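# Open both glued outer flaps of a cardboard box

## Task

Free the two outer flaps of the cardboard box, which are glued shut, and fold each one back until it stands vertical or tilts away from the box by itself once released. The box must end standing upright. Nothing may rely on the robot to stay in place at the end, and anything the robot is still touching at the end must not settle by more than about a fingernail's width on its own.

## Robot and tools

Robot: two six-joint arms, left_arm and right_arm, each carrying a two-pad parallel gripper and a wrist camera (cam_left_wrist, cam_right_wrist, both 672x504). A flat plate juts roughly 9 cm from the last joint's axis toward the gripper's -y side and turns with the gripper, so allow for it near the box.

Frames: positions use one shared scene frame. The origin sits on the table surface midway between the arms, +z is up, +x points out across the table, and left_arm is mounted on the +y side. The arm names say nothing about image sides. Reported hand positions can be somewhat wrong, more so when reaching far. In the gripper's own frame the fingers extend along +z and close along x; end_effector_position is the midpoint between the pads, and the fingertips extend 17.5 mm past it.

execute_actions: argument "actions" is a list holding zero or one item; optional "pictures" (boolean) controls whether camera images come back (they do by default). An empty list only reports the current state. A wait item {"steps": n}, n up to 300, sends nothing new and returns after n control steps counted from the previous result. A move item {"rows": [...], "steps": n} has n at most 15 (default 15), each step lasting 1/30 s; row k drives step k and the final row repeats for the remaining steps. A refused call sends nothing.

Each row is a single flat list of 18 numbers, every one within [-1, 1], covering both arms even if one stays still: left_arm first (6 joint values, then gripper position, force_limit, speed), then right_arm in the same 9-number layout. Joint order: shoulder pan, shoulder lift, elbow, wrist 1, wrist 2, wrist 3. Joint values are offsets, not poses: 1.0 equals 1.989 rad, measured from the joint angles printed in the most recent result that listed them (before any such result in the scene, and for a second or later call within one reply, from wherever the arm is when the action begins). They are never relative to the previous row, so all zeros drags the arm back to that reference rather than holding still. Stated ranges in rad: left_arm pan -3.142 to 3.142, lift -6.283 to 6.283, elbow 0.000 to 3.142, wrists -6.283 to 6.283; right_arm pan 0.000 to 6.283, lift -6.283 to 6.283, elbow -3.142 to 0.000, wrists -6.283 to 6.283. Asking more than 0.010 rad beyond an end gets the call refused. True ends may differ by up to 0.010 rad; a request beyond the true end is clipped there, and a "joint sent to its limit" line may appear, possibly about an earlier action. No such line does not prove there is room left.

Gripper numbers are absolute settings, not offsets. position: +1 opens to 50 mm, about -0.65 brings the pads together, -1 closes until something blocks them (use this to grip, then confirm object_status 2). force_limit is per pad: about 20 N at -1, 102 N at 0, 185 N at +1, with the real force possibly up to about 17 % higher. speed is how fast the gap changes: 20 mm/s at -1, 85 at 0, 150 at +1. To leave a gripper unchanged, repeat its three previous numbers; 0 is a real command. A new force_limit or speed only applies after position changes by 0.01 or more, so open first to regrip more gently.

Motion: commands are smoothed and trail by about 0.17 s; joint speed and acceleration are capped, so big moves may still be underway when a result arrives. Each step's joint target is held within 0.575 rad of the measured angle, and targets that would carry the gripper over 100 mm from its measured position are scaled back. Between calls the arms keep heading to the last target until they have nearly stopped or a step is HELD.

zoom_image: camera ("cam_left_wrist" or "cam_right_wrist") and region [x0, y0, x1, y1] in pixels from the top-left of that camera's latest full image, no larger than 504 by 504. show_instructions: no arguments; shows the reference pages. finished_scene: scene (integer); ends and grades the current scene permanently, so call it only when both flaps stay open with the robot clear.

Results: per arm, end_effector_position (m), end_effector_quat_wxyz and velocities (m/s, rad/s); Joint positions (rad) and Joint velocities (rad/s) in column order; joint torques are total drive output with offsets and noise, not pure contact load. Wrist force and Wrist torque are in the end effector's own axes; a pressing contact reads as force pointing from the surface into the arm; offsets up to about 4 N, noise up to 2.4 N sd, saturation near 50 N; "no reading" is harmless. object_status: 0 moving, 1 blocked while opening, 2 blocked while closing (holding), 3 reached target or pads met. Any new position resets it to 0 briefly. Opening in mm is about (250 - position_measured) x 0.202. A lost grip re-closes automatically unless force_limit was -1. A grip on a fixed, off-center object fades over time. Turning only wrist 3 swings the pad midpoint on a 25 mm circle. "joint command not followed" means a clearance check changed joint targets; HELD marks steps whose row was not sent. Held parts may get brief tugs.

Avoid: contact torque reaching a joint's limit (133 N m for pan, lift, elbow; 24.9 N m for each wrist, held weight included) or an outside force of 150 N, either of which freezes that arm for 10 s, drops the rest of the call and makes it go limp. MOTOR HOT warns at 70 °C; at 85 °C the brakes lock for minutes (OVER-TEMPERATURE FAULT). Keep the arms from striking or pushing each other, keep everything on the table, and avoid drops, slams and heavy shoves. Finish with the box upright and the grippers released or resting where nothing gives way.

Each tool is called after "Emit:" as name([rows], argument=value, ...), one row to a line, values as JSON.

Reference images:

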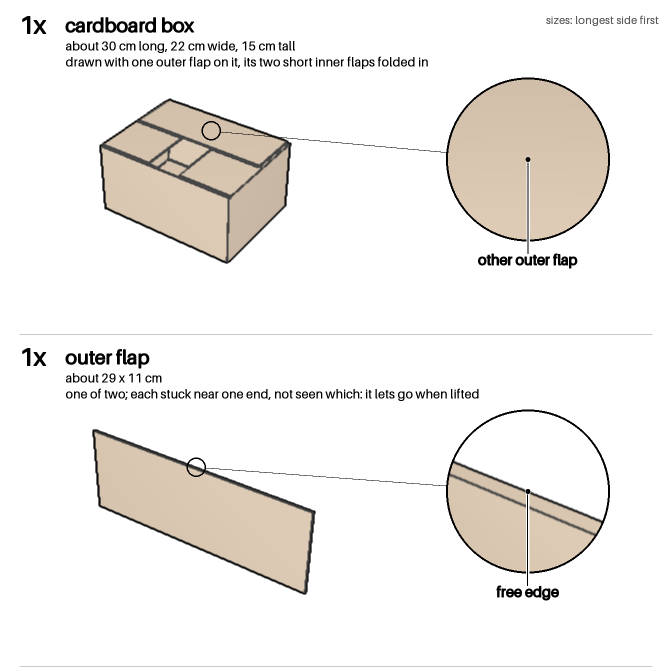

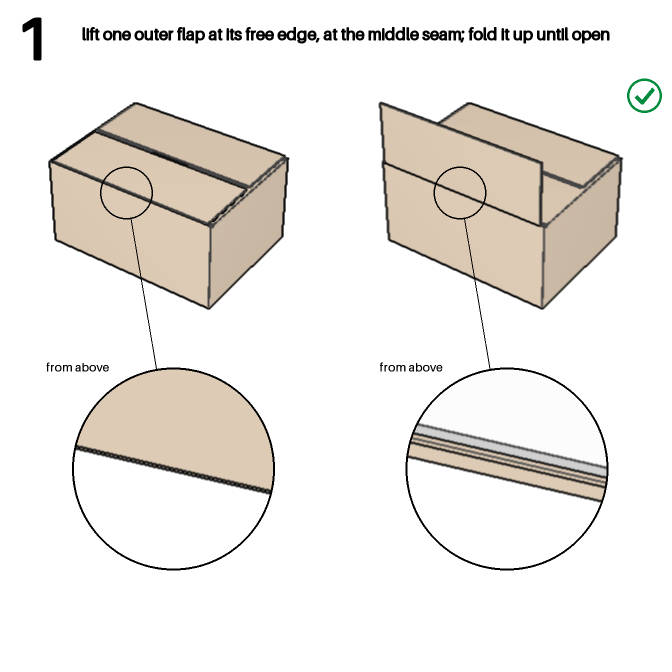

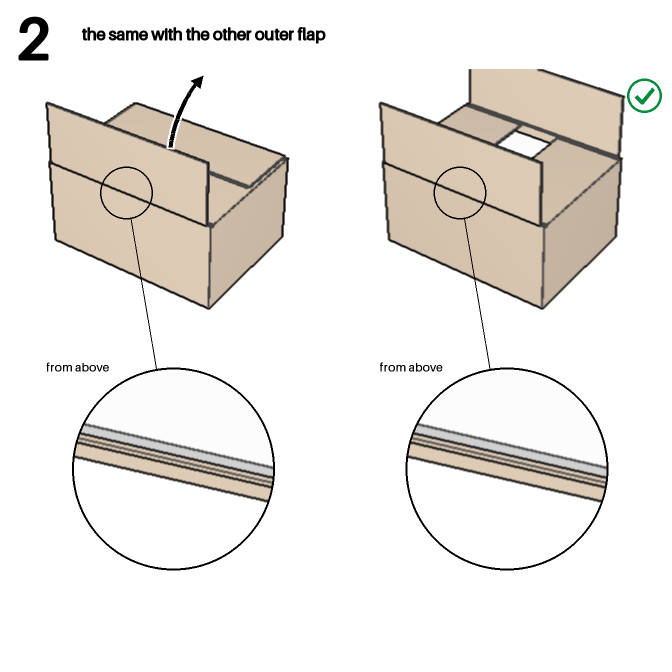

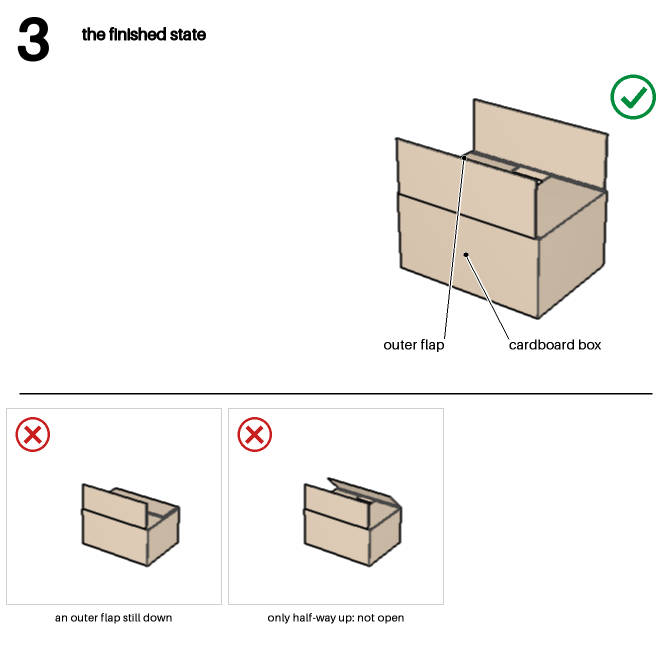

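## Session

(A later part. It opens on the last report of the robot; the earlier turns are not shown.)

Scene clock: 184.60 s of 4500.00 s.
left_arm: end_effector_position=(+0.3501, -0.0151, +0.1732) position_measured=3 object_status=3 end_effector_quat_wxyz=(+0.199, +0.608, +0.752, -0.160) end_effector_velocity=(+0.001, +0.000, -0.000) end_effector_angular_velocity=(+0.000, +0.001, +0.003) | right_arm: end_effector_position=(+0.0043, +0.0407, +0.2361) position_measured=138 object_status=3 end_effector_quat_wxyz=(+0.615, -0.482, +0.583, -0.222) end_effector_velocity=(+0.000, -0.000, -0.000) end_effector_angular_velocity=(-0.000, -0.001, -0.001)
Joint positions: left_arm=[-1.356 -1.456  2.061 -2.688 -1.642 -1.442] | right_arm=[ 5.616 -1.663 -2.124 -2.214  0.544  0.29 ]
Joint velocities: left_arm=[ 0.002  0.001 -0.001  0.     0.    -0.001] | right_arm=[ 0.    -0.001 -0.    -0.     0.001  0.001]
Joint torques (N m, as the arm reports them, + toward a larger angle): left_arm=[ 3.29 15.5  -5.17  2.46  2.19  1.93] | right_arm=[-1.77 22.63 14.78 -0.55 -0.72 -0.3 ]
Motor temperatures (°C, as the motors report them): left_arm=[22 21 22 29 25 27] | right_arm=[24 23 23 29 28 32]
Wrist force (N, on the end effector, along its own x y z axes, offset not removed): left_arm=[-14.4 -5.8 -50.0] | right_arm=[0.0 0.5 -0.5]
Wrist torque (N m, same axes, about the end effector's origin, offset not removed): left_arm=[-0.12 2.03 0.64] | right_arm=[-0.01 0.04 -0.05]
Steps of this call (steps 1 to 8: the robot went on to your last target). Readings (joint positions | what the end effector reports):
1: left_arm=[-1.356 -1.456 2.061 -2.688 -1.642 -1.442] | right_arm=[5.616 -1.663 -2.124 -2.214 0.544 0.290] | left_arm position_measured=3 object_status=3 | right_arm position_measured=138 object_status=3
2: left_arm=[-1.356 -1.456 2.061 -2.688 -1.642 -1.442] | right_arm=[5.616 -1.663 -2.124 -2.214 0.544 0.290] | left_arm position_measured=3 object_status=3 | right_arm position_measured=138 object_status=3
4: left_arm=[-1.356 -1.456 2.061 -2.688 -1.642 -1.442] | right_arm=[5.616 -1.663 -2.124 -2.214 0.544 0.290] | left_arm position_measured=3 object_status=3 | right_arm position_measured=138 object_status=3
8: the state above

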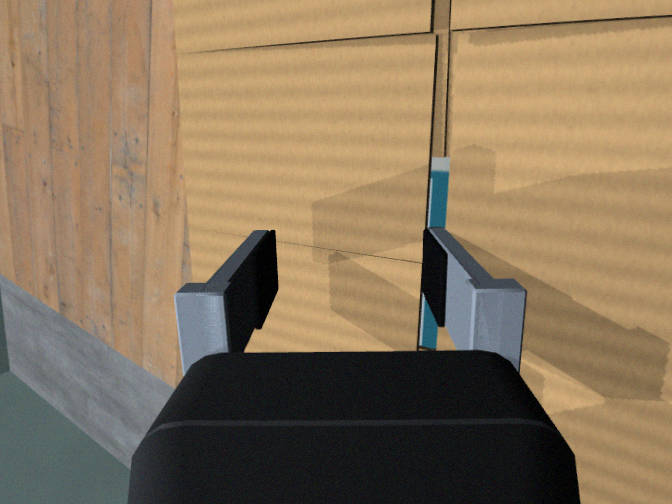

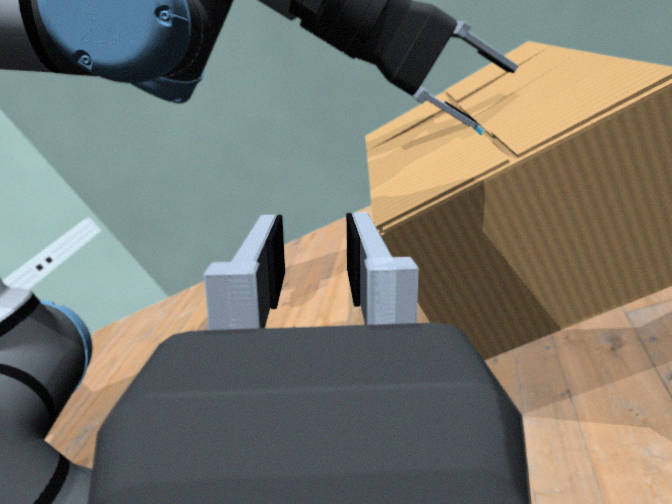

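Emit:
execute_actions([
  {"rows":[[0,-0.0025,-0.0035,0.006,0,0,1,0,0,0,0,0,0,0,0,0.1,0,0],[0,-0.0025,-0.0035,0.006,0,0,1,0,0,0,0,0,0,0,0,0.1,0,0],[0,-0.0025,-0.0035,0.006,0,0,1,0,0,0,0,0,0,0,0,0.1,0,0],[0,-0.0025,-0.0035,0.006,0,0,1,0,0,0,0,0,0,0,0,0.1,0,0],[0,-0.0025,-0.0035,0.006,0,0,1,0,0,0,0,0,0,0,0,0.1,0,0],[0,-0.0048,-0.012,0.0168,0,0,1,0,0,0,0,0,0,0,0,0.1,0,0]],"steps":15},
], pictures=false)

Emit:
execute_actions([
  {"steps":10},
])

Emit:
zoom_image(camera="cam_right_wrist", region=[400,30,560,150])

Scene clock: 193.10 s of 4500.00 s.
left_arm: end_effector_position=(+0.3511, -0.0178, +0.1833) position_measured=3 object_status=3 end_effector_quat_wxyz=(+0.199, +0.608, +0.752, -0.160) end_effector_velocity=(+0.001, -0.003, +0.010) end_effector_angular_velocity=(-0.003, -0.001, -0.001) | right_arm: end_effector_position=(+0.0043, +0.0407, +0.2361) position_measured=138 object_status=3 end_effector_quat_wxyz=(+0.615, -0.482, +0.583, -0.222) end_effector_velocity=(-0.000, +0.000, +0.000) end_effector_angular_velocity=(-0.001, +0.001, -0.000)
Joint positions: left_arm=[-1.356 -1.464  2.04  -2.658 -1.642 -1.442] | right_arm=[ 5.616 -1.663 -2.124 -2.214  0.544  0.29 ]
Joint velocities: left_arm=[-0.001 -0.007 -0.019  0.023  0.    -0.   ] | right_arm=[-0.     0.001  0.001 -0.     0.    -0.003]
Joint torques (N m, as the arm reports them, + toward a larger angle): left_arm=[ -2.69 -36.52 -30.26  -3.32   2.12   1.89] | right_arm=[-3.1  22.34 16.83 -0.67 -0.4  -0.2 ]
Motor temperatures (°C, as the motors report them): left_arm=[22 21 22 29 25 27] | right_arm=[24 23 23 29 28 32]
Wrist force (N, on the end effector, along its own x y z axes, offset not removed): left_arm=[1.9 -4.8 0.4] | right_arm=[0.3 -3.6 0.5]
Wrist torque (N m, same axes, about the end effector's origin, offset not removed): left_arm=[-0.68 0.56 0.17] | right_arm=[-0.47 0.06 -0.13]
Steps of this call (steps 1 to 15: the robot went on to your last target; steps 16 to 90: nothing new was sent; then 5.00 s passed at rest; steps 91 to 105: all 15 steps of this action). Readings (joint positions | what the end effector reports):
91: left_arm=[-1.356 -1.456 2.061 -2.689 -1.642 -1.442] | right_arm=[5.616 -1.663 -2.124 -2.214 0.544 0.290] | left_arm position_measured=3 object_status=3 | right_arm position_measured=138 object_status=3
92: left_arm=[-1.356 -1.456 2.061 -2.688 -1.642 -1.442] | right_arm=[5.616 -1.663 -2.124 -2.214 0.544 0.290] | left_arm position_measured=3 object_status=3 | right_arm position_measured=138 object_status=3
94: left_arm=[-1.356 -1.457 2.058 -2.684 -1.642 -1.442] | right_arm=[5.616 -1.663 -2.124 -2.214 0.544 0.290] | left_arm position_measured=3 object_status=3 | right_arm position_measured=138 object_status=3
98: left_arm=[-1.356 -1.460 2.052 -2.673 -1.642 -1.442] | right_arm=[5.616 -1.663 -2.124 -2.214 0.544 0.290] | left_arm position_measured=3 object_status=3 | right_arm position_measured=138 object_status=3
105: the state above

Scene clock: 193.43 s of 4500.00 s.
left_arm: end_effector_position=(+0.3512, -0.0181, +0.1845) position_measured=3 object_status=3 end_effector_quat_wxyz=(+0.199, +0.608, +0.752, -0.160) end_effector_velocity=(+0.000, -0.000, +0.001) end_effector_angular_velocity=(-0.001, -0.000, -0.000) | right_arm: end_effector_position=(+0.0043, +0.0407, +0.2361) position_measured=138 object_status=3 end_effector_quat_wxyz=(+0.615, -0.482, +0.583, -0.222) end_effector_velocity=(-0.000, +0.000, +0.000) end_effector_angular_velocity=(-0.001, -0.000, +0.001)
Joint positions: left_arm=[-1.356 -1.465  2.037 -2.655 -1.642 -1.442] | right_arm=[ 5.616 -1.663 -2.124 -2.214  0.544  0.29 ]
Joint velocities: left_arm=[ 0.    -0.001 -0.002  0.002 -0.     0.   ] | right_arm=[ 0.     0.     0.001 -0.    -0.001 -0.002]
Joint torques (N m, as the arm reports them, + toward a larger angle): left_arm=[ -2.18 -37.55 -32.82  -3.64   2.15   1.88] | right_arm=[-3.23 22.42 16.26 -0.62 -0.4  -0.31]
Motor temperatures (°C, as the motors report them): left_arm=[22 21 22 29 25 27] | right_arm=[24 23 23 29 28 32]
Wrist force (N, on the end effector, along its own x y z axes, offset not removed): left_arm=[1.2 -0.8 0.3] | right_arm=[0.6 0.6 1.3]
Wrist torque (N m, same axes, about the end effector's origin, offset not removed): left_arm=[0.11 0.64 0.17] | right_arm=[0.25 0.03 -0.07]
Steps of this call (steps 1 to 10: the robot went on to your last target). Readings (joint positions | what the end effector reports):
1: left_arm=[-1.356 -1.464 2.039 -2.657 -1.642 -1.442] | right_arm=[5.616 -1.663 -2.124 -2.214 0.544 0.290] | left_arm position_measured=3 object_status=3 | right_arm position_measured=138 object_status=3
2: left_arm=[-1.356 -1.465 2.039 -2.657 -1.642 -1.442] | right_arm=[5.616 -1.663 -2.124 -2.214 0.544 0.290] | left_arm position_measured=3 object_status=3 | right_arm position_measured=138 object_status=3
4: left_arm=[-1.356 -1.465 2.038 -2.656 -1.642 -1.442] | right_arm=[5.616 -1.663 -2.124 -2.214 0.544 0.290] | left_arm position_measured=3 object_status=3 | right_arm position_measured=138 object_status=3
8: left_arm=[-1.356 -1.465 2.038 -2.655 -1.642 -1.442] | right_arm=[5.616 -1.663 -2.124 -2.214 0.544 0.290] | left_arm position_measured=3 object_status=3 | right_arm position_measured=138 object_status=3
10: the state above

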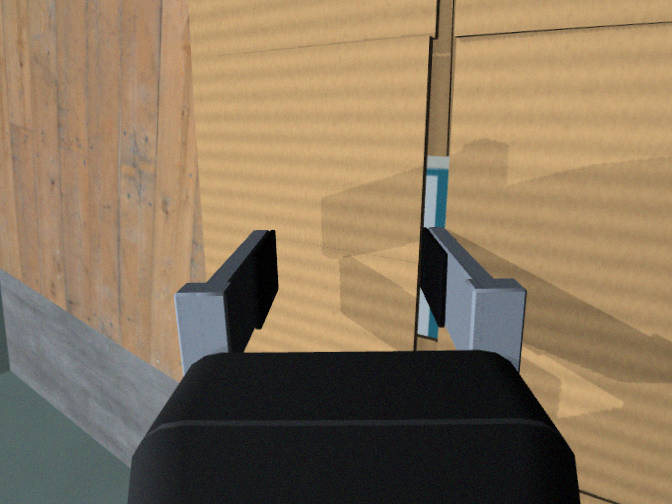

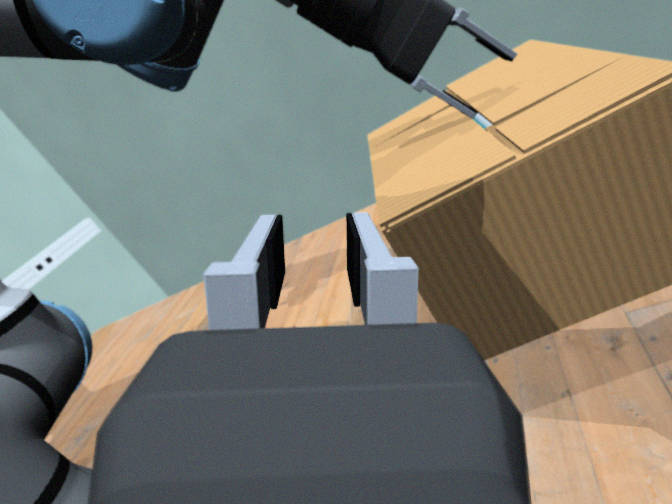

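Region (400, 30, 560, 150) of cam_right_wrist's 672x504 image, scaled by 3.150, with more detail than that image has; it fills the top 378 rows of this view, and the rest is white.

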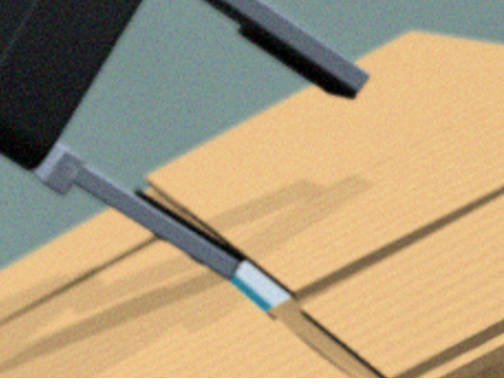

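Emit:
execute_actions([
  {"rows":[[0,0.001,-0.0098,0.0088,0,0,1,0,0,0,0,0,0,0,0,0.1,0,0]],"steps":15},
], pictures=false)

Emit:
execute_actions([
  {"steps":8},
])

Emit:
zoom_image(camera="cam_right_wrist", region=[400,30,560,150])

Scene clock: 202.93 s of 4500.00 s.
left_arm: end_effector_position=(+0.3527, -0.0222, +0.1900) position_measured=3 object_status=3 end_effector_quat_wxyz=(+0.199, +0.608, +0.752, -0.160) end_effector_velocity=(+0.000, -0.001, +0.001) end_effector_angular_velocity=(+0.000, +0.000, +0.000) | right_arm: end_effector_position=(+0.0043, +0.0407, +0.2361) position_measured=138 object_status=3 end_effector_quat_wxyz=(+0.615, -0.482, +0.583, -0.222) end_effector_velocity=(-0.000, +0.000, +0.001) end_effector_angular_velocity=(-0.000, +0.000, +0.001)
Joint positions: left_arm=[-1.356 -1.463  2.019 -2.638 -1.642 -1.442] | right_arm=[ 5.616 -1.663 -2.124 -2.214  0.544  0.29 ]
Joint velocities: left_arm=[ 0.     0.001 -0.005  0.005  0.    -0.   ] | right_arm=[ 0.     0.001  0.001 -0.001 -0.001 -0.001]
Joint torques (N m, as the arm reports them, + toward a larger angle): left_arm=[ -2.8  -23.97 -33.33  -3.97   2.23   1.78] | right_arm=[-2.58 23.2  15.18 -0.79 -0.52 -0.24]
Motor temperatures (°C, as the motors report them): left_arm=[22 21 22 29 25 27] | right_arm=[24 23 23 29 28 32]
Wrist force (N, on the end effector, along its own x y z axes, offset not removed): left_arm=[5.4 -1.3 -0.3] | right_arm=[0.5 -0.8 0.5]
Wrist torque (N m, same axes, about the end effector's origin, offset not removed): left_arm=[0.20 0.21 0.16] | right_arm=[0.08 -0.03 -0.09]
Steps of this call (steps 1 to 15: the robot went on to your last target; steps 16 to 90: nothing new was sent; then 6.00 s passed at rest; steps 91 to 105: all 15 steps of this action). Readings (joint positions | what the end effector reports):
91: left_arm=[-1.356 -1.465 2.037 -2.655 -1.642 -1.442] | right_arm=[5.616 -1.663 -2.124 -2.214 0.544 0.290] | left_arm position_measured=3 object_status=3 | right_arm position_measured=138 object_status=3
92: left_arm=[-1.356 -1.465 2.036 -2.654 -1.642 -1.442] | right_arm=[5.616 -1.663 -2.124 -2.214 0.544 0.290] | left_arm position_measured=3 object_status=3 | right_arm position_measured=138 object_status=3
94: left_arm=[-1.356 -1.465 2.029 -2.648 -1.642 -1.442] | right_arm=[5.616 -1.663 -2.124 -2.214 0.544 0.290] | left_arm position_measured=3 object_status=3 | right_arm position_measured=138 object_status=3
98: left_arm=[-1.356 -1.464 2.022 -2.641 -1.642 -1.442] | right_arm=[5.616 -1.663 -2.124 -2.214 0.544 0.290] | left_arm position_measured=3 object_status=3 | right_arm position_measured=138 object_status=3
105: the state above

Scene clock: 203.20 s of 4500.00 s.
left_arm: end_effector_position=(+0.3528, -0.0223, +0.1902) position_measured=3 object_status=3 end_effector_quat_wxyz=(+0.199, +0.608, +0.752, -0.160) end_effector_velocity=(+0.000, -0.001, +0.001) end_effector_angular_velocity=(-0.002, -0.001, -0.001) | right_arm: end_effector_position=(+0.0043, +0.0407, +0.2361) position_measured=138 object_status=3 end_effector_quat_wxyz=(+0.615, -0.482, +0.583, -0.222) end_effector_velocity=(+0.000, -0.000, -0.000) end_effector_angular_velocity=(-0.001, -0.001, -0.000)
Joint positions: left_arm=[-1.356 -1.463  2.018 -2.638 -1.642 -1.442] | right_arm=[ 5.616 -1.663 -2.124 -2.214  0.544  0.29 ]
Joint velocities: left_arm=[-0.     0.    -0.002  0.001 -0.     0.001] | right_arm=[-0.     0.    -0.001 -0.     0.    -0.   ]
Joint torques (N m, as the arm reports them, + toward a larger angle): left_arm=[ -2.72 -24.81 -32.1   -3.97   2.15   1.77] | right_arm=[-1.91 21.65 16.75 -0.6  -0.65 -0.07]
Motor temperatures (°C, as the motors report them): left_arm=[22 21 22 29 25 27] | right_arm=[24 23 23 29 28 32]
Wrist force (N, on the end effector, along its own x y z axes, offset not removed): left_arm=[6.5 -2.0 3.9] | right_arm=[0.4 -1.0 -0.2]
Wrist torque (N m, same axes, about the end effector's origin, offset not removed): left_arm=[0.15 0.17 0.06] | right_arm=[-0.12 -0.08 -0.01]
Steps of this call (steps 1 to 8: the robot went on to your last target). Readings (joint positions | what the end effector reports):
1: left_arm=[-1.356 -1.463 2.018 -2.638 -1.642 -1.442] | right_arm=[5.616 -1.663 -2.124 -2.214 0.544 0.290] | left_arm position_measured=3 object_status=3 | right_arm position_measured=138 object_status=3
2: left_arm=[-1.356 -1.463 2.018 -2.638 -1.642 -1.442] | right_arm=[5.616 -1.663 -2.124 -2.214 0.544 0.290] | left_arm position_measured=3 object_status=3 | right_arm position_measured=138 object_status=3
4: left_arm=[-1.356 -1.463 2.018 -2.638 -1.642 -1.442] | right_arm=[5.616 -1.663 -2.124 -2.214 0.544 0.290] | left_arm position_measured=3 object_status=3 | right_arm position_measured=138 object_status=3
8: the state above

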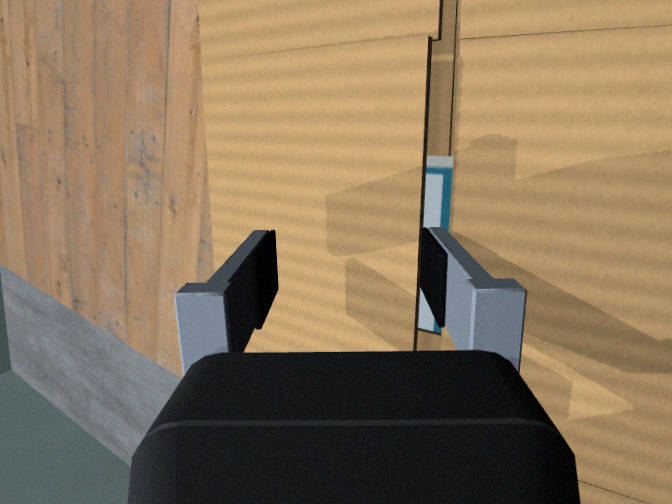

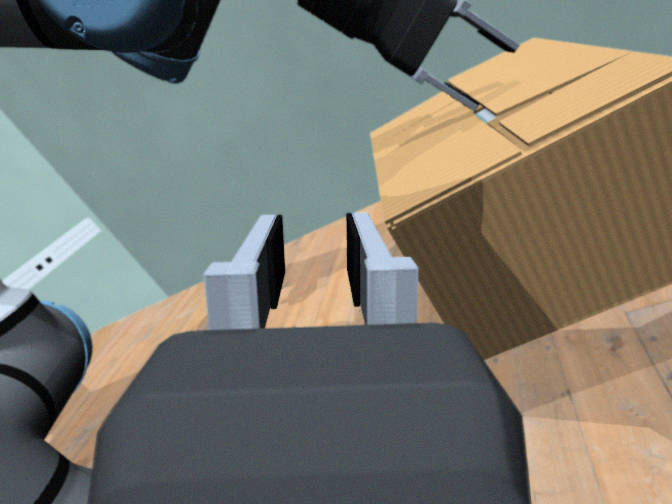

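Region (400, 30, 560, 150) of cam_right_wrist's 672x504 image, scaled by 3.150, with more detail than that image has; it fills the top 378 rows of this view, and the rest is white.

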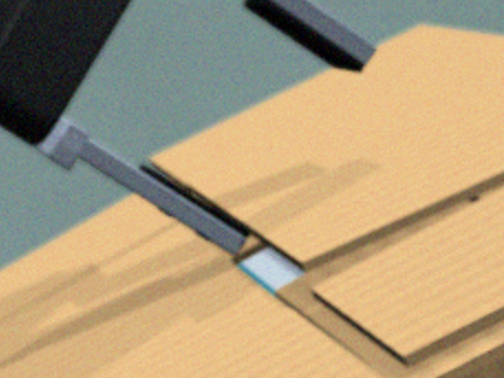

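Emit:
execute_actions([
  {"rows":[[0,0.001,-0.0098,0.0088,0,0,1,0,0,0,0,0,0,0,0,0.1,0,0],[0,0.001,-0.0098,0.0088,0,0,1,0,0,0,0,0,0,0,0,0.1,0,0],[0,0.001,-0.0098,0.0088,0,0,1,0,0,0,0,0,0,0,0,0.1,0,0],[0,0.001,-0.0098,0.0088,0,0,1,0,0,0,0,0,0,0,0,0.1,0,0],[0,0.001,-0.0098,0.0088,0,0,1,0,0,0,0,0,0,0,0,0.1,0,0],[0,0.001,-0.0098,0.0088,0,0,1,0,0,0,0,0,0,0,0,0.1,0,0],[0,0.002,-0.0196,0.0176,0,0,1,0,0,0,0,0,0,0,0,0.1,0,0]],"steps":15},
], pictures=false)

Emit:
execute_actions([
  {"steps":10},
])

Emit:
zoom_image(camera="cam_right_wrist", region=[400,30,560,150])

Scene clock: 213.07 s of 4500.00 s.
left_arm: end_effector_position=(+0.3555, -0.0297, +0.2006) position_measured=3 object_status=3 end_effector_quat_wxyz=(+0.199, +0.608, +0.752, -0.160) end_effector_velocity=(+0.001, -0.007, +0.009) end_effector_angular_velocity=(+0.001, -0.000, -0.003) | right_arm: end_effector_position=(+0.0043, +0.0407, +0.2361) position_measured=138 object_status=3 end_effector_quat_wxyz=(+0.615, -0.482, +0.583, -0.222) end_effector_velocity=(+0.000, -0.000, -0.000) end_effector_angular_velocity=(+0.001, +0.001, -0.002)
Joint positions: left_arm=[-1.356 -1.459  1.983 -2.606 -1.642 -1.442] | right_arm=[ 5.616 -1.663 -2.124 -2.214  0.544  0.29 ]
Joint velocities: left_arm=[-0.002  0.003 -0.029  0.027  0.     0.001] | right_arm=[-0.001 -0.     0.     0.     0.001  0.001]
Joint torques (N m, as the arm reports them, + toward a larger angle): left_arm=[ -2.31 -27.22 -33.84  -4.46   2.09   1.83] | right_arm=[-3.2  22.08 16.77 -0.88 -0.65 -0.21]
Motor temperatures (°C, as the motors report them): left_arm=[22 21 22 29 25 27] | right_arm=[24 23 23 29 28 32]
Wrist force (N, on the end effector, along its own x y z axes, offset not removed): left_arm=[3.5 -0.4 4.8] | right_arm=[-0.9 0.4 -0.6]
Wrist torque (N m, same axes, about the end effector's origin, offset not removed): left_arm=[0.31 0.66 0.30] | right_arm=[0.19 0.07 -0.20]
Steps of this call (steps 1 to 15: the robot went on to your last target; steps 16 to 90: nothing new was sent; then 6.37 s passed at rest; steps 91 to 105: all 15 steps of this action). Readings (joint positions | what the end effector reports):
91: left_arm=[-1.356 -1.463 2.018 -2.638 -1.642 -1.442] | right_arm=[5.616 -1.663 -2.124 -2.214 0.544 0.290] | left_arm position_measured=3 object_status=3 | right_arm position_measured=138 object_status=3
92: left_arm=[-1.356 -1.463 2.016 -2.636 -1.642 -1.442] | right_arm=[5.616 -1.663 -2.124 -2.214 0.544 0.290] | left_arm position_measured=3 object_status=3 | right_arm position_measured=138 object_status=3
94: left_arm=[-1.356 -1.462 2.010 -2.631 -1.642 -1.442] | right_arm=[5.616 -1.663 -2.124 -2.214 0.544 0.290] | left_arm position_measured=3 object_status=3 | right_arm position_measured=138 object_status=3
98: left_arm=[-1.356 -1.461 2.001 -2.623 -1.642 -1.442] | right_arm=[5.616 -1.663 -2.124 -2.214 0.544 0.290] | left_arm position_measured=3 object_status=3 | right_arm position_measured=138 object_status=3
105: the state above

Scene clock: 213.40 s of 4500.00 s.
left_arm: end_effector_position=(+0.3558, -0.0304, +0.2017) position_measured=3 object_status=3 end_effector_quat_wxyz=(+0.199, +0.608, +0.752, -0.160) end_effector_velocity=(+0.001, +0.000, +0.000) end_effector_angular_velocity=(+0.000, +0.000, +0.002) | right_arm: end_effector_position=(+0.0043, +0.0407, +0.2361) position_measured=138 object_status=3 end_effector_quat_wxyz=(+0.615, -0.482, +0.583, -0.222) end_effector_velocity=(+0.000, -0.000, +0.000) end_effector_angular_velocity=(+0.000, -0.000, -0.000)
Joint positions: left_arm=[-1.356 -1.459  1.979 -2.603 -1.642 -1.442] | right_arm=[ 5.616 -1.663 -2.124 -2.214  0.544  0.29 ]
Joint velocities: left_arm=[ 0.002  0.    -0.001  0.001  0.    -0.   ] | right_arm=[-0.     0.001  0.    -0.001 -0.     0.   ]
Joint torques (N m, as the arm reports them, + toward a larger angle): left_arm=[ -3.28 -28.11 -35.96  -4.53   2.14   1.77] | right_arm=[-2.96 22.01 16.15 -0.5  -0.6  -0.15]
Motor temperatures (°C, as the motors report them): left_arm=[22 21 22 29 25 27] | right_arm=[24 23 23 29 28 32]
Wrist force (N, on the end effector, along its own x y z axes, offset not removed): left_arm=[5.5 -3.2 5.5] | right_arm=[-2.6 -1.9 1.3]
Wrist torque (N m, same axes, about the end effector's origin, offset not removed): left_arm=[-0.21 0.41 0.17] | right_arm=[-0.15 0.48 0.00]
Steps of this call (steps 1 to 10: the robot went on to your last target). Readings (joint positions | what the end effector reports):
1: left_arm=[-1.356 -1.459 1.982 -2.605 -1.642 -1.442] | right_arm=[5.616 -1.663 -2.124 -2.214 0.544 0.290] | left_arm position_measured=3 object_status=3 | right_arm position_measured=138 object_status=3
2: left_arm=[-1.356 -1.459 1.981 -2.605 -1.642 -1.442] | right_arm=[5.616 -1.663 -2.124 -2.214 0.544 0.290] | left_arm position_measured=3 object_status=3 | right_arm position_measured=138 object_status=3
4: left_arm=[-1.356 -1.459 1.980 -2.604 -1.642 -1.442] | right_arm=[5.616 -1.663 -2.124 -2.214 0.544 0.290] | left_arm position_measured=3 object_status=3 | right_arm position_measured=138 object_status=3
8: left_arm=[-1.356 -1.459 1.980 -2.603 -1.642 -1.442] | right_arm=[5.616 -1.663 -2.124 -2.214 0.544 0.290] | left_arm position_measured=3 object_status=3 | right_arm position_measured=138 object_status=3
10: the state above

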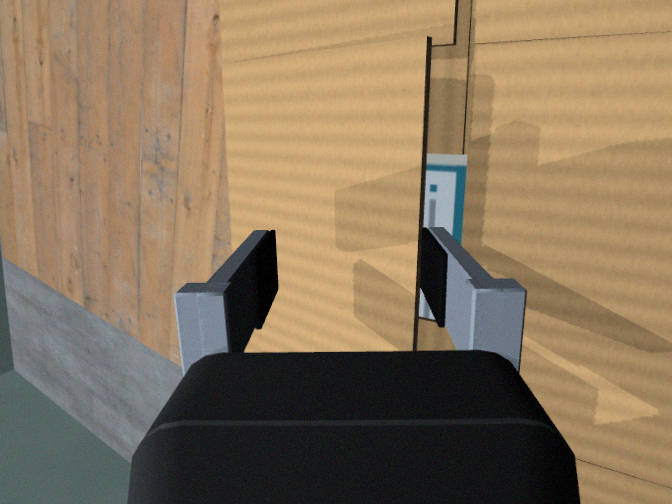

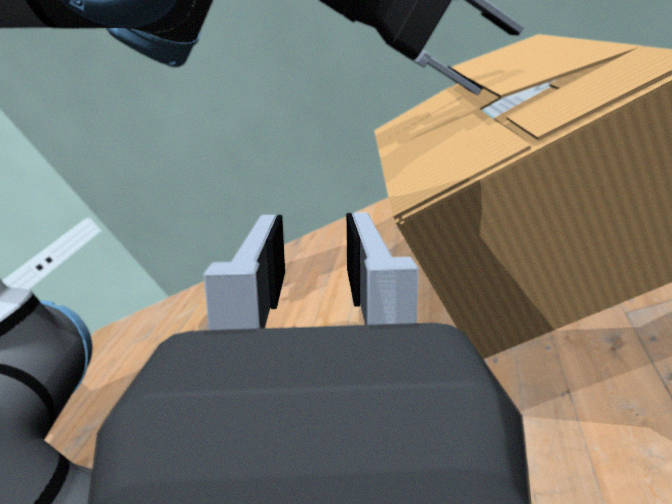

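Region (400, 30, 560, 150) of cam_right_wrist's 672x504 image, scaled by 3.150, with more detail than that image has; it fills the top 378 rows of this view, and the rest is white.

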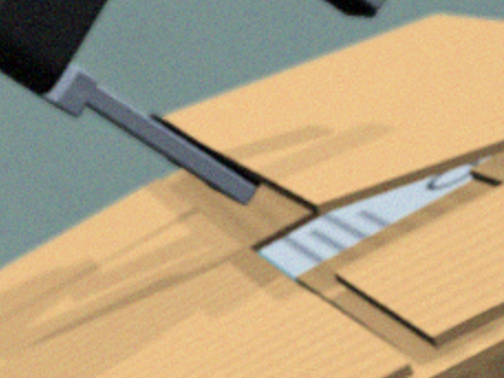

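Emit:
execute_actions([
  {"rows":[[0,0,0,0,0,0,1,0,0,0,0.116,-0.027,0.517,0.195,-0.935,-1,0,0]],"steps":15},
], pictures=false)

Emit:
execute_actions([
  {"steps":25},
], pictures=false)

Emit:
execute_actions([
  {"rows":[[0,0,0,0,0,0,1,0,0,-0.381,0,0,0,0,0,-1,0,0]],"steps":15},
], pictures=false)

Emit:
execute_actions([
  {"steps":35},
])

Scene clock: 236.87 s of 4500.00 s.
left_arm: end_effector_position=(+0.3558, -0.0304, +0.2017) position_measured=3 object_status=3 end_effector_quat_wxyz=(+0.199, +0.608, +0.752, -0.160) end_effector_velocity=(-0.001, +0.000, -0.001) end_effector_angular_velocity=(+0.002, +0.001, -0.001) | right_arm: end_effector_position=(-0.0820, +0.0473, +0.1830) position_measured=253 object_status=0 end_effector_quat_wxyz=(-0.345, +0.640, -0.679, +0.097) end_effector_velocity=(-0.303, +0.249, +0.021) end_effector_angular_velocity=(-0.379, +0.784, +1.656)
Joint positions: left_arm=[-1.356 -1.459  1.979 -2.603 -1.642 -1.442] | right_arm=[ 5.616 -1.446 -2.175 -1.42   0.902 -0.528]
Joint velocities: left_arm=[-0.002  0.     0.001  0.001 -0.    -0.001] | right_arm=[-0.     0.104 -0.018  1.71   0.218 -2.324]
Joint torques (N m, as the arm reports them, + toward a larger angle): left_arm=[ -2.25 -29.86 -20.68  -7.11   2.18   1.72] | right_arm=[-3.89 25.08 10.3   6.51  0.8  -7.85]
Motor temperatures (°C, as the motors report them): left_arm=[22 21 22 29 25 27] | right_arm=[24 23 23 29 28 32]
Wrist force (N, on the end effector, along its own x y z axes, offset not removed): left_arm=[4.1 1.4 6.6] | right_arm=[1.6 -2.0 -1.2]
Wrist torque (N m, same axes, about the end effector's origin, offset not removed): left_arm=[0.40 0.20 0.07] | right_arm=[-0.39 -0.25 -0.11]
Steps of this call (steps 1 to 15: the robot went on to your last target; steps 16 to 90: nothing new was sent; then 19.97 s passed at rest; steps 91 to 105: all 15 steps of this action). Readings (joint positions | what the end effector reports):
91: left_arm=[-1.356 -1.459 1.979 -2.603 -1.642 -1.442] | right_arm=[5.616 -1.663 -2.124 -2.214 0.544 0.290] | left_arm position_measured=3 object_status=3 | right_arm position_measured=140 object_status=0
92: left_arm=[-1.356 -1.459 1.979 -2.603 -1.642 -1.442] | right_arm=[5.616 -1.660 -2.126 -2.211 0.546 0.287] | left_arm position_measured=3 object_status=3 | right_arm position_measured=154 object_status=0
94: left_arm=[-1.356 -1.459 1.979 -2.603 -1.642 -1.442] | right_arm=[5.616 -1.614 -2.144 -2.163 0.594 0.239] | left_arm position_measured=3 object_status=3 | right_arm position_measured=182 object_status=0
98: left_arm=[-1.356 -1.459 1.979 -2.603 -1.642 -1.442] | right_arm=[5.616 -1.498 -2.165 -1.920 0.791 -0.005] | left_arm position_measured=3 object_status=3 | right_arm position_measured=238 object_status=0
105: the state above

Scene clock: 237.70 s of 4500.00 s.
left_arm: end_effector_position=(+0.3558, -0.0304, +0.2017) position_measured=3 object_status=3 end_effector_quat_wxyz=(+0.199, +0.608, +0.752, -0.160) end_effector_velocity=(+0.000, +0.000, -0.000) end_effector_angular_velocity=(+0.000, +0.000, +0.001) | right_arm: end_effector_position=(-0.1338, +0.0961, +0.1950) position_measured=253 object_status=3 end_effector_quat_wxyz=(-0.282, +0.894, -0.316, +0.144) end_effector_velocity=(-0.002, +0.001, +0.000) end_effector_angular_velocity=(-0.015, -0.011, +0.030)
Joint positions: left_arm=[-1.356 -1.459  1.979 -2.603 -1.642 -1.442] | right_arm=[ 5.616 -1.433 -2.177 -1.186  0.931 -1.564]
Joint velocities: left_arm=[ 0.001 -0.     0.     0.     0.    -0.001] | right_arm=[-0.     0.     0.     0.005  0.002 -0.038]
Joint torques (N m, as the arm reports them, + toward a larger angle): left_arm=[ -2.45 -34.05 -20.96  -7.03   2.19   1.82] | right_arm=[-3.72 26.42 14.46  4.61  1.03 -2.72]
Motor temperatures (°C, as the motors report them): left_arm=[22 21 22 29 25 27] | right_arm=[24 23 23 29 28 32]
Wrist force (N, on the end effector, along its own x y z axes, offset not removed): left_arm=[2.7 -4.0 9.1] | right_arm=[0.9 -1.3 -0.6]
Wrist torque (N m, same axes, about the end effector's origin, offset not removed): left_arm=[-0.46 0.50 0.36] | right_arm=[-0.07 -0.09 -0.05]
Steps of this call (steps 1 to 25: the robot went on to your last target). Readings (joint positions | what the end effector reports):
1: left_arm=[-1.356 -1.459 1.979 -2.603 -1.642 -1.442] | right_arm=[5.616 -1.443 -2.175 -1.367 0.909 -0.608] | left_arm position_measured=3 object_status=3 | right_arm position_measured=253 object_status=3
2: left_arm=[-1.356 -1.459 1.979 -2.603 -1.642 -1.442] | right_arm=[5.616 -1.441 -2.176 -1.326 0.914 -0.690] | left_arm position_measured=3 object_status=3 | right_arm position_measured=253 object_status=3
4: left_arm=[-1.356 -1.459 1.979 -2.603 -1.642 -1.442] | right_arm=[5.616 -1.438 -2.176 -1.269 0.921 -0.853] | left_arm position_measured=3 object_status=3 | right_arm position_measured=253 object_status=3
8: left_arm=[-1.356 -1.459 1.979 -2.603 -1.642 -1.442] | right_arm=[5.616 -1.434 -2.177 -1.215 0.928 -1.178] | left_arm position_measured=3 object_status=3 | right_arm position_measured=253 object_status=3
25: the state above

Scene clock: 238.20 s of 4500.00 s.
left_arm: end_effector_position=(+0.3558, -0.0304, +0.2017) position_measured=3 object_status=3 end_effector_quat_wxyz=(+0.199, +0.608, +0.752, -0.160) end_effector_velocity=(+0.000, -0.000, +0.001) end_effector_angular_velocity=(-0.001, -0.001, +0.000) | right_arm: end_effector_position=(+0.0597, +0.0899, +0.1950) position_measured=253 object_status=3 end_effector_quat_wxyz=(-0.248, +0.814, -0.487, +0.197) end_effector_velocity=(+0.445, -0.105, -0.000) end_effector_angular_velocity=(+0.000, -0.000, -0.935)
Joint positions: left_arm=[-1.356 -1.459  1.979 -2.603 -1.642 -1.442] | right_arm=[ 5.218 -1.433 -2.177 -1.186  0.931 -1.565]
Joint velocities: left_arm=[ 0.     0.    -0.001  0.     0.     0.   ] | right_arm=[-0.933 -0.001 -0.    -0.    -0.     0.002]
Joint torques (N m, as the arm reports them, + toward a larger angle): left_arm=[ -2.63 -34.17 -20.3   -7.01   2.09   1.67] | right_arm=[-24.17  26.82  14.88   2.62  -1.47   2.68]
Motor temperatures (°C, as the motors report them): left_arm=[22 21 22 29 25 27] | right_arm=[24 23 23 29 28 32]
Wrist force (N, on the end effector, along its own x y z axes, offset not removed): left_arm=[2.9 -0.7 8.3] | right_arm=[-0.9 -0.1 2.7]
Wrist torque (N m, same axes, about the end effector's origin, offset not removed): left_arm=[-0.07 0.57 0.28] | right_arm=[0.22 0.08 0.01]
Steps of this call (steps 1 to 15: all 15 steps of this action). Readings (joint positions | what the end effector reports):
1: left_arm=[-1.356 -1.459 1.979 -2.603 -1.642 -1.442] | right_arm=[5.616 -1.433 -2.177 -1.186 0.931 -1.566] | left_arm position_measured=3 object_status=3 | right_arm position_measured=253 object_status=3
2: left_arm=[-1.356 -1.459 1.979 -2.603 -1.642 -1.442] | right_arm=[5.613 -1.433 -2.177 -1.186 0.931 -1.566] | left_arm position_measured=3 object_status=3 | right_arm position_measured=253 object_status=3
4: left_arm=[-1.356 -1.459 1.979 -2.603 -1.642 -1.442] | right_arm=[5.568 -1.433 -2.177 -1.186 0.931 -1.566] | left_arm position_measured=3 object_status=3 | right_arm position_measured=253 object_status=3
8: left_arm=[-1.356 -1.459 1.979 -2.603 -1.642 -1.442] | right_arm=[5.438 -1.433 -2.177 -1.186 0.931 -1.566] | left_arm position_measured=3 object_status=3 | right_arm position_measured=253 object_status=3
15: the state above

Scene clock: 239.37 s of 4500.00 s.
left_arm: end_effector_position=(+0.3558, -0.0304, +0.2017) position_measured=3 object_status=3 end_effector_quat_wxyz=(+0.199, +0.608, +0.752, -0.160) end_effector_velocity=(-0.001, +0.000, -0.001) end_effector_angular_velocity=(+0.002, +0.001, -0.001) | right_arm: end_effector_position=(+0.2200, +0.0200, +0.1950) position_measured=253 object_status=3 end_effector_quat_wxyz=(-0.208, +0.714, -0.625, +0.238) end_effector_velocity=(+0.001, -0.000, -0.000) end_effector_angular_velocity=(-0.000, -0.002, -0.002)
Joint positions: left_arm=[-1.356 -1.459  1.979 -2.603 -1.642 -1.442] | right_arm=[ 4.858 -1.433 -2.177 -1.186  0.931 -1.564]
Joint velocities: left_arm=[-0.001  0.     0.002  0.     0.     0.   ] | right_arm=[-0.001 -0.001  0.    -0.001 -0.002  0.001]
Joint torques (N m, as the arm reports them, + toward a larger angle): left_arm=[ -2.43 -33.78 -20.84  -6.98   2.1    1.76] | right_arm=[-11.04  21.61  18.82   0.53  -3.96   2.92]
Motor temperatures (°C, as the motors report them): left_arm=[22 21 22 29 25 27] | right_arm=[24 23 23 29 28 32]
Wrist force (N, on the end effector, along its own x y z axes, offset not removed): left_arm=[4.9 -1.2 6.5] | right_arm=[0.6 0.3 0.6]
Wrist torque (N m, same axes, about the end effector's origin, offset not removed): left_arm=[0.02 0.13 0.14] | right_arm=[0.21 -0.01 -0.04]
Steps of this call (steps 1 to 35: the robot went on to your last target). Readings (joint positions | what the end effector reports):
1: left_arm=[-1.356 -1.459 1.979 -2.603 -1.642 -1.442] | right_arm=[5.186 -1.433 -2.177 -1.186 0.931 -1.565] | left_arm position_measured=3 object_status=3 | right_arm position_measured=253 object_status=3
2: left_arm=[-1.356 -1.459 1.979 -2.603 -1.642 -1.442] | right_arm=[5.155 -1.433 -2.177 -1.186 0.931 -1.565] | left_arm position_measured=3 object_status=3 | right_arm position_measured=253 object_status=3
4: left_arm=[-1.356 -1.459 1.979 -2.603 -1.642 -1.442] | right_arm=[5.092 -1.433 -2.177 -1.186 0.931 -1.565] | left_arm position_measured=3 object_status=3 | right_arm position_measured=253 object_status=3
8: left_arm=[-1.356 -1.459 1.979 -2.603 -1.642 -1.442] | right_arm=[4.968 -1.433 -2.177 -1.186 0.931 -1.565] | left_arm position_measured=3 object_status=3 | right_arm position_measured=253 object_status=3
35: the state above

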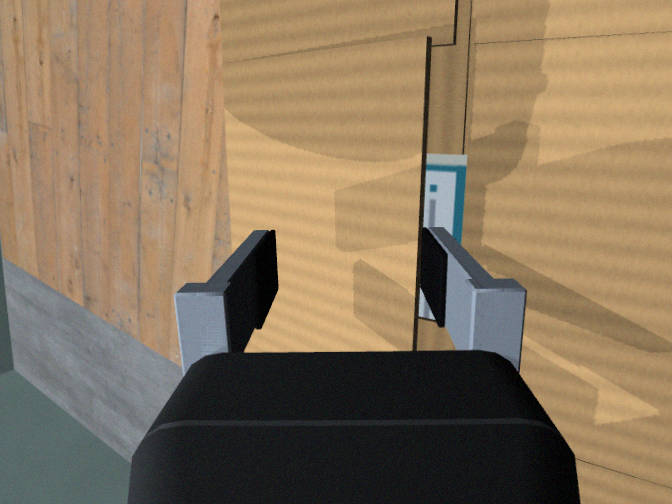

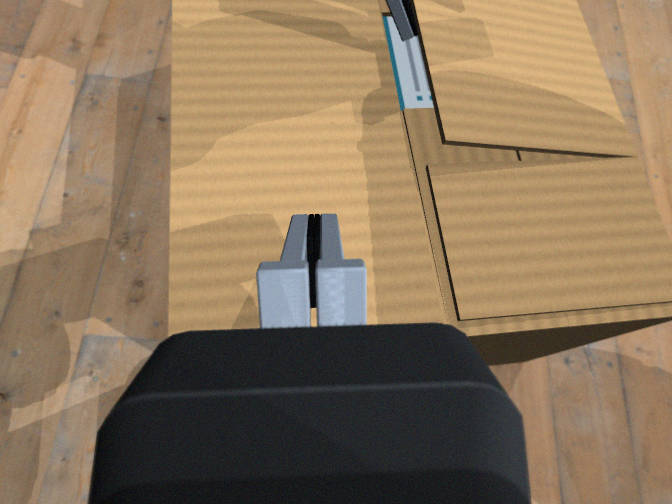

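Emit:
execute_actions([
  {"rows":[[0,0,0,0,0,0,1,0,0,-0.015,-0.0156,-0.0215,0.0371,0,0,-1,0,0]],"steps":15},
], pictures=false)

Emit:
execute_actions([
  {"steps":10},
])

Scene clock: 248.67 s of 4500.00 s.
left_arm: end_effector_position=(+0.3558, -0.0304, +0.2017) position_measured=3 object_status=3 end_effector_quat_wxyz=(+0.199, +0.608, +0.752, -0.160) end_effector_velocity=(-0.001, +0.000, -0.001) end_effector_angular_velocity=(+0.001, -0.000, -0.002) | right_arm: end_effector_position=(+0.2319, +0.0116, +0.1730) position_measured=253 object_status=3 end_effector_quat_wxyz=(-0.206, +0.704, -0.635, +0.241) end_effector_velocity=(+0.003, -0.003, -0.008) end_effector_angular_velocity=(-0.003, +0.000, -0.008)
Joint positions: left_arm=[-1.356 -1.459  1.979 -2.603 -1.642 -1.442] | right_arm=[ 4.83  -1.462 -2.218 -1.114  0.93  -1.564]
Joint velocities: left_arm=[-0.001  0.     0.002 -0.    -0.     0.002] | right_arm=[-0.008 -0.01  -0.013  0.02   0.    -0.   ]
Joint torques (N m, as the arm reports them, + toward a larger angle): left_arm=[ -2.78 -34.77 -18.79  -3.51  -1.49   1.75] | right_arm=[-24.22 -45.16 -52.32  -8.01  17.29   2.56]
Motor temperatures (°C, as the motors report them): left_arm=[22 21 22 29 25 27] | right_arm=[24 23 23 29 28 32]
Wrist force (N, on the end effector, along its own x y z axes, offset not removed): left_arm=[-0.3 -1.0 3.6] | right_arm=[0.0 -50.0 -50.0]
Wrist torque (N m, same axes, about the end effector's origin, offset not removed): left_arm=[-0.10 0.14 0.08] | right_arm=[0.10 0.35 0.01]
Steps of this call (steps 1 to 15: the robot went on to your last target; steps 16 to 90: nothing new was sent; then 5.80 s passed at rest; steps 91 to 105: all 15 steps of this action). Readings (joint positions | what the end effector reports):
91: left_arm=[-1.356 -1.459 1.979 -2.603 -1.642 -1.442] | right_arm=[4.858 -1.433 -2.177 -1.186 0.931 -1.564] | left_arm position_measured=3 object_status=3 | right_arm position_measured=253 object_status=3
92: left_arm=[-1.356 -1.459 1.979 -2.603 -1.642 -1.442] | right_arm=[4.856 -1.435 -2.180 -1.183 0.931 -1.564] | left_arm position_measured=3 object_status=3 | right_arm position_measured=253 object_status=3
94: left_arm=[-1.356 -1.459 1.979 -2.603 -1.642 -1.442] | right_arm=[4.846 -1.445 -2.194 -1.160 0.931 -1.564] | left_arm position_measured=3 object_status=3 | right_arm position_measured=253 object_status=3
98: left_arm=[-1.356 -1.459 1.979 -2.603 -1.642 -1.442] | right_arm=[4.835 -1.457 -2.211 -1.129 0.931 -1.564] | left_arm position_measured=3 object_status=3 | right_arm position_measured=253 object_status=3
105: the state above

Scene clock: 258.73 s of 4500.00 s.
left_arm: end_effector_position=(+0.3558, -0.0304, +0.2017) position_measured=3 object_status=3 end_effector_quat_wxyz=(+0.199, +0.608, +0.752, -0.160) end_effector_velocity=(+0.000, -0.001, +0.001) end_effector_angular_velocity=(-0.001, -0.000, +0.000) | right_arm: end_effector_position=(+0.2336, +0.0136, +0.1765) position_measured=253 object_status=3 end_effector_quat_wxyz=(-0.212, +0.703, -0.635, +0.241) end_effector_velocity=(+0.000, -0.000, -0.000) end_effector_angular_velocity=(-0.002, -0.001, +0.001)
Joint positions: left_arm=[-1.356 -1.459  1.979 -2.603 -1.642 -1.442] | right_arm=[ 4.83  -1.46  -2.215 -1.111  0.921 -1.564]
Joint velocities: left_arm=[-0.     0.    -0.001 -0.    -0.    -0.   ] | right_arm=[ 0.    -0.    -0.001 -0.001 -0.001 -0.001]
Joint torques (N m, as the arm reports them, + toward a larger angle): left_arm=[ -3.06 -34.21 -21.67  -2.46  -2.52   1.77] | right_arm=[-0.55 16.55 20.76  2.52 -1.01  0.19]
Motor temperatures (°C, as the motors report them): left_arm=[22 21 22 29 25 27] | right_arm=[24 23 23 29 28 32]
Wrist force (N, on the end effector, along its own x y z axes, offset not removed): left_arm=[-2.9 -3.1 4.6] | right_arm=[6.6 -8.3 -23.8]
Wrist torque (N m, same axes, about the end effector's origin, offset not removed): left_arm=[-0.32 0.37 0.10] | right_arm=[0.08 -0.25 -0.13]
FORCE FAULT: contact force on the right arm reached its limit, and that arm stopped for 10 seconds. The contact can be on any part of that arm, not only on its tool. That arm's remaining commands of this call were not run. That arm holds still and accepts commands again. Move the arm away from the contact; if what it grips holds it there, let go first. Pushing or pulling that hard again can fault the arm again.
The stop of the right arm began at step 2 of this call (marked STOPPED below). From that step on that arm followed nothing that you had sent. Nothing is kept back now, and the robot has no last target.
Steps of this call (steps 1 to 10: the robot went on to your last target; steps 11 to 302: the stop continued). Readings (joint positions | what the end effector reports):
1: left_arm=[-1.356 -1.459 1.979 -2.603 -1.642 -1.442] | right_arm=[4.829 -1.462 -2.218 -1.113 0.929 -1.564] | left_arm position_measured=3 object_status=3 | right_arm position_measured=253 object_status=3
2: left_arm=[-1.356 -1.459 1.979 -2.603 -1.642 -1.442] | right_arm=[4.830 -1.461 -2.217 -1.112 0.927 -1.564] | left_arm position_measured=3 object_status=3 | right_arm position_measured=253 object_status=3 STOPPED (the right arm)
4: left_arm=[-1.356 -1.459 1.979 -2.603 -1.642 -1.442] | right_arm=[4.830 -1.461 -2.216 -1.111 0.924 -1.564] | left_arm position_measured=3 object_status=3 | right_arm position_measured=253 object_status=3
8: left_arm=[-1.356 -1.459 1.979 -2.603 -1.642 -1.442] | right_arm=[4.830 -1.460 -2.216 -1.111 0.922 -1.564] | left_arm position_measured=3 object_status=3 | right_arm position_measured=253 object_status=3
302: the state above

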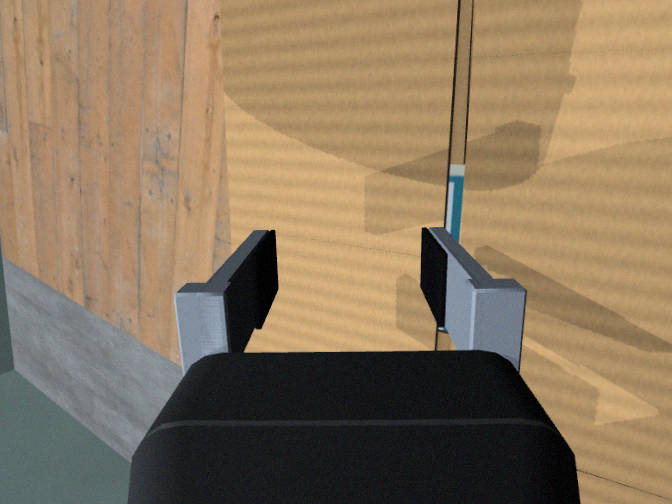

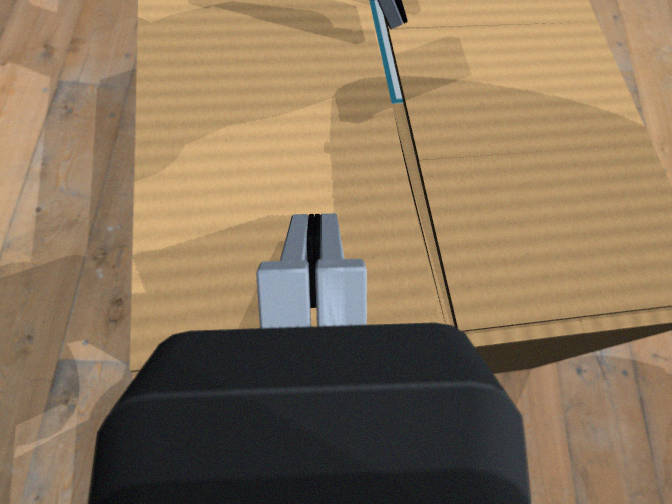

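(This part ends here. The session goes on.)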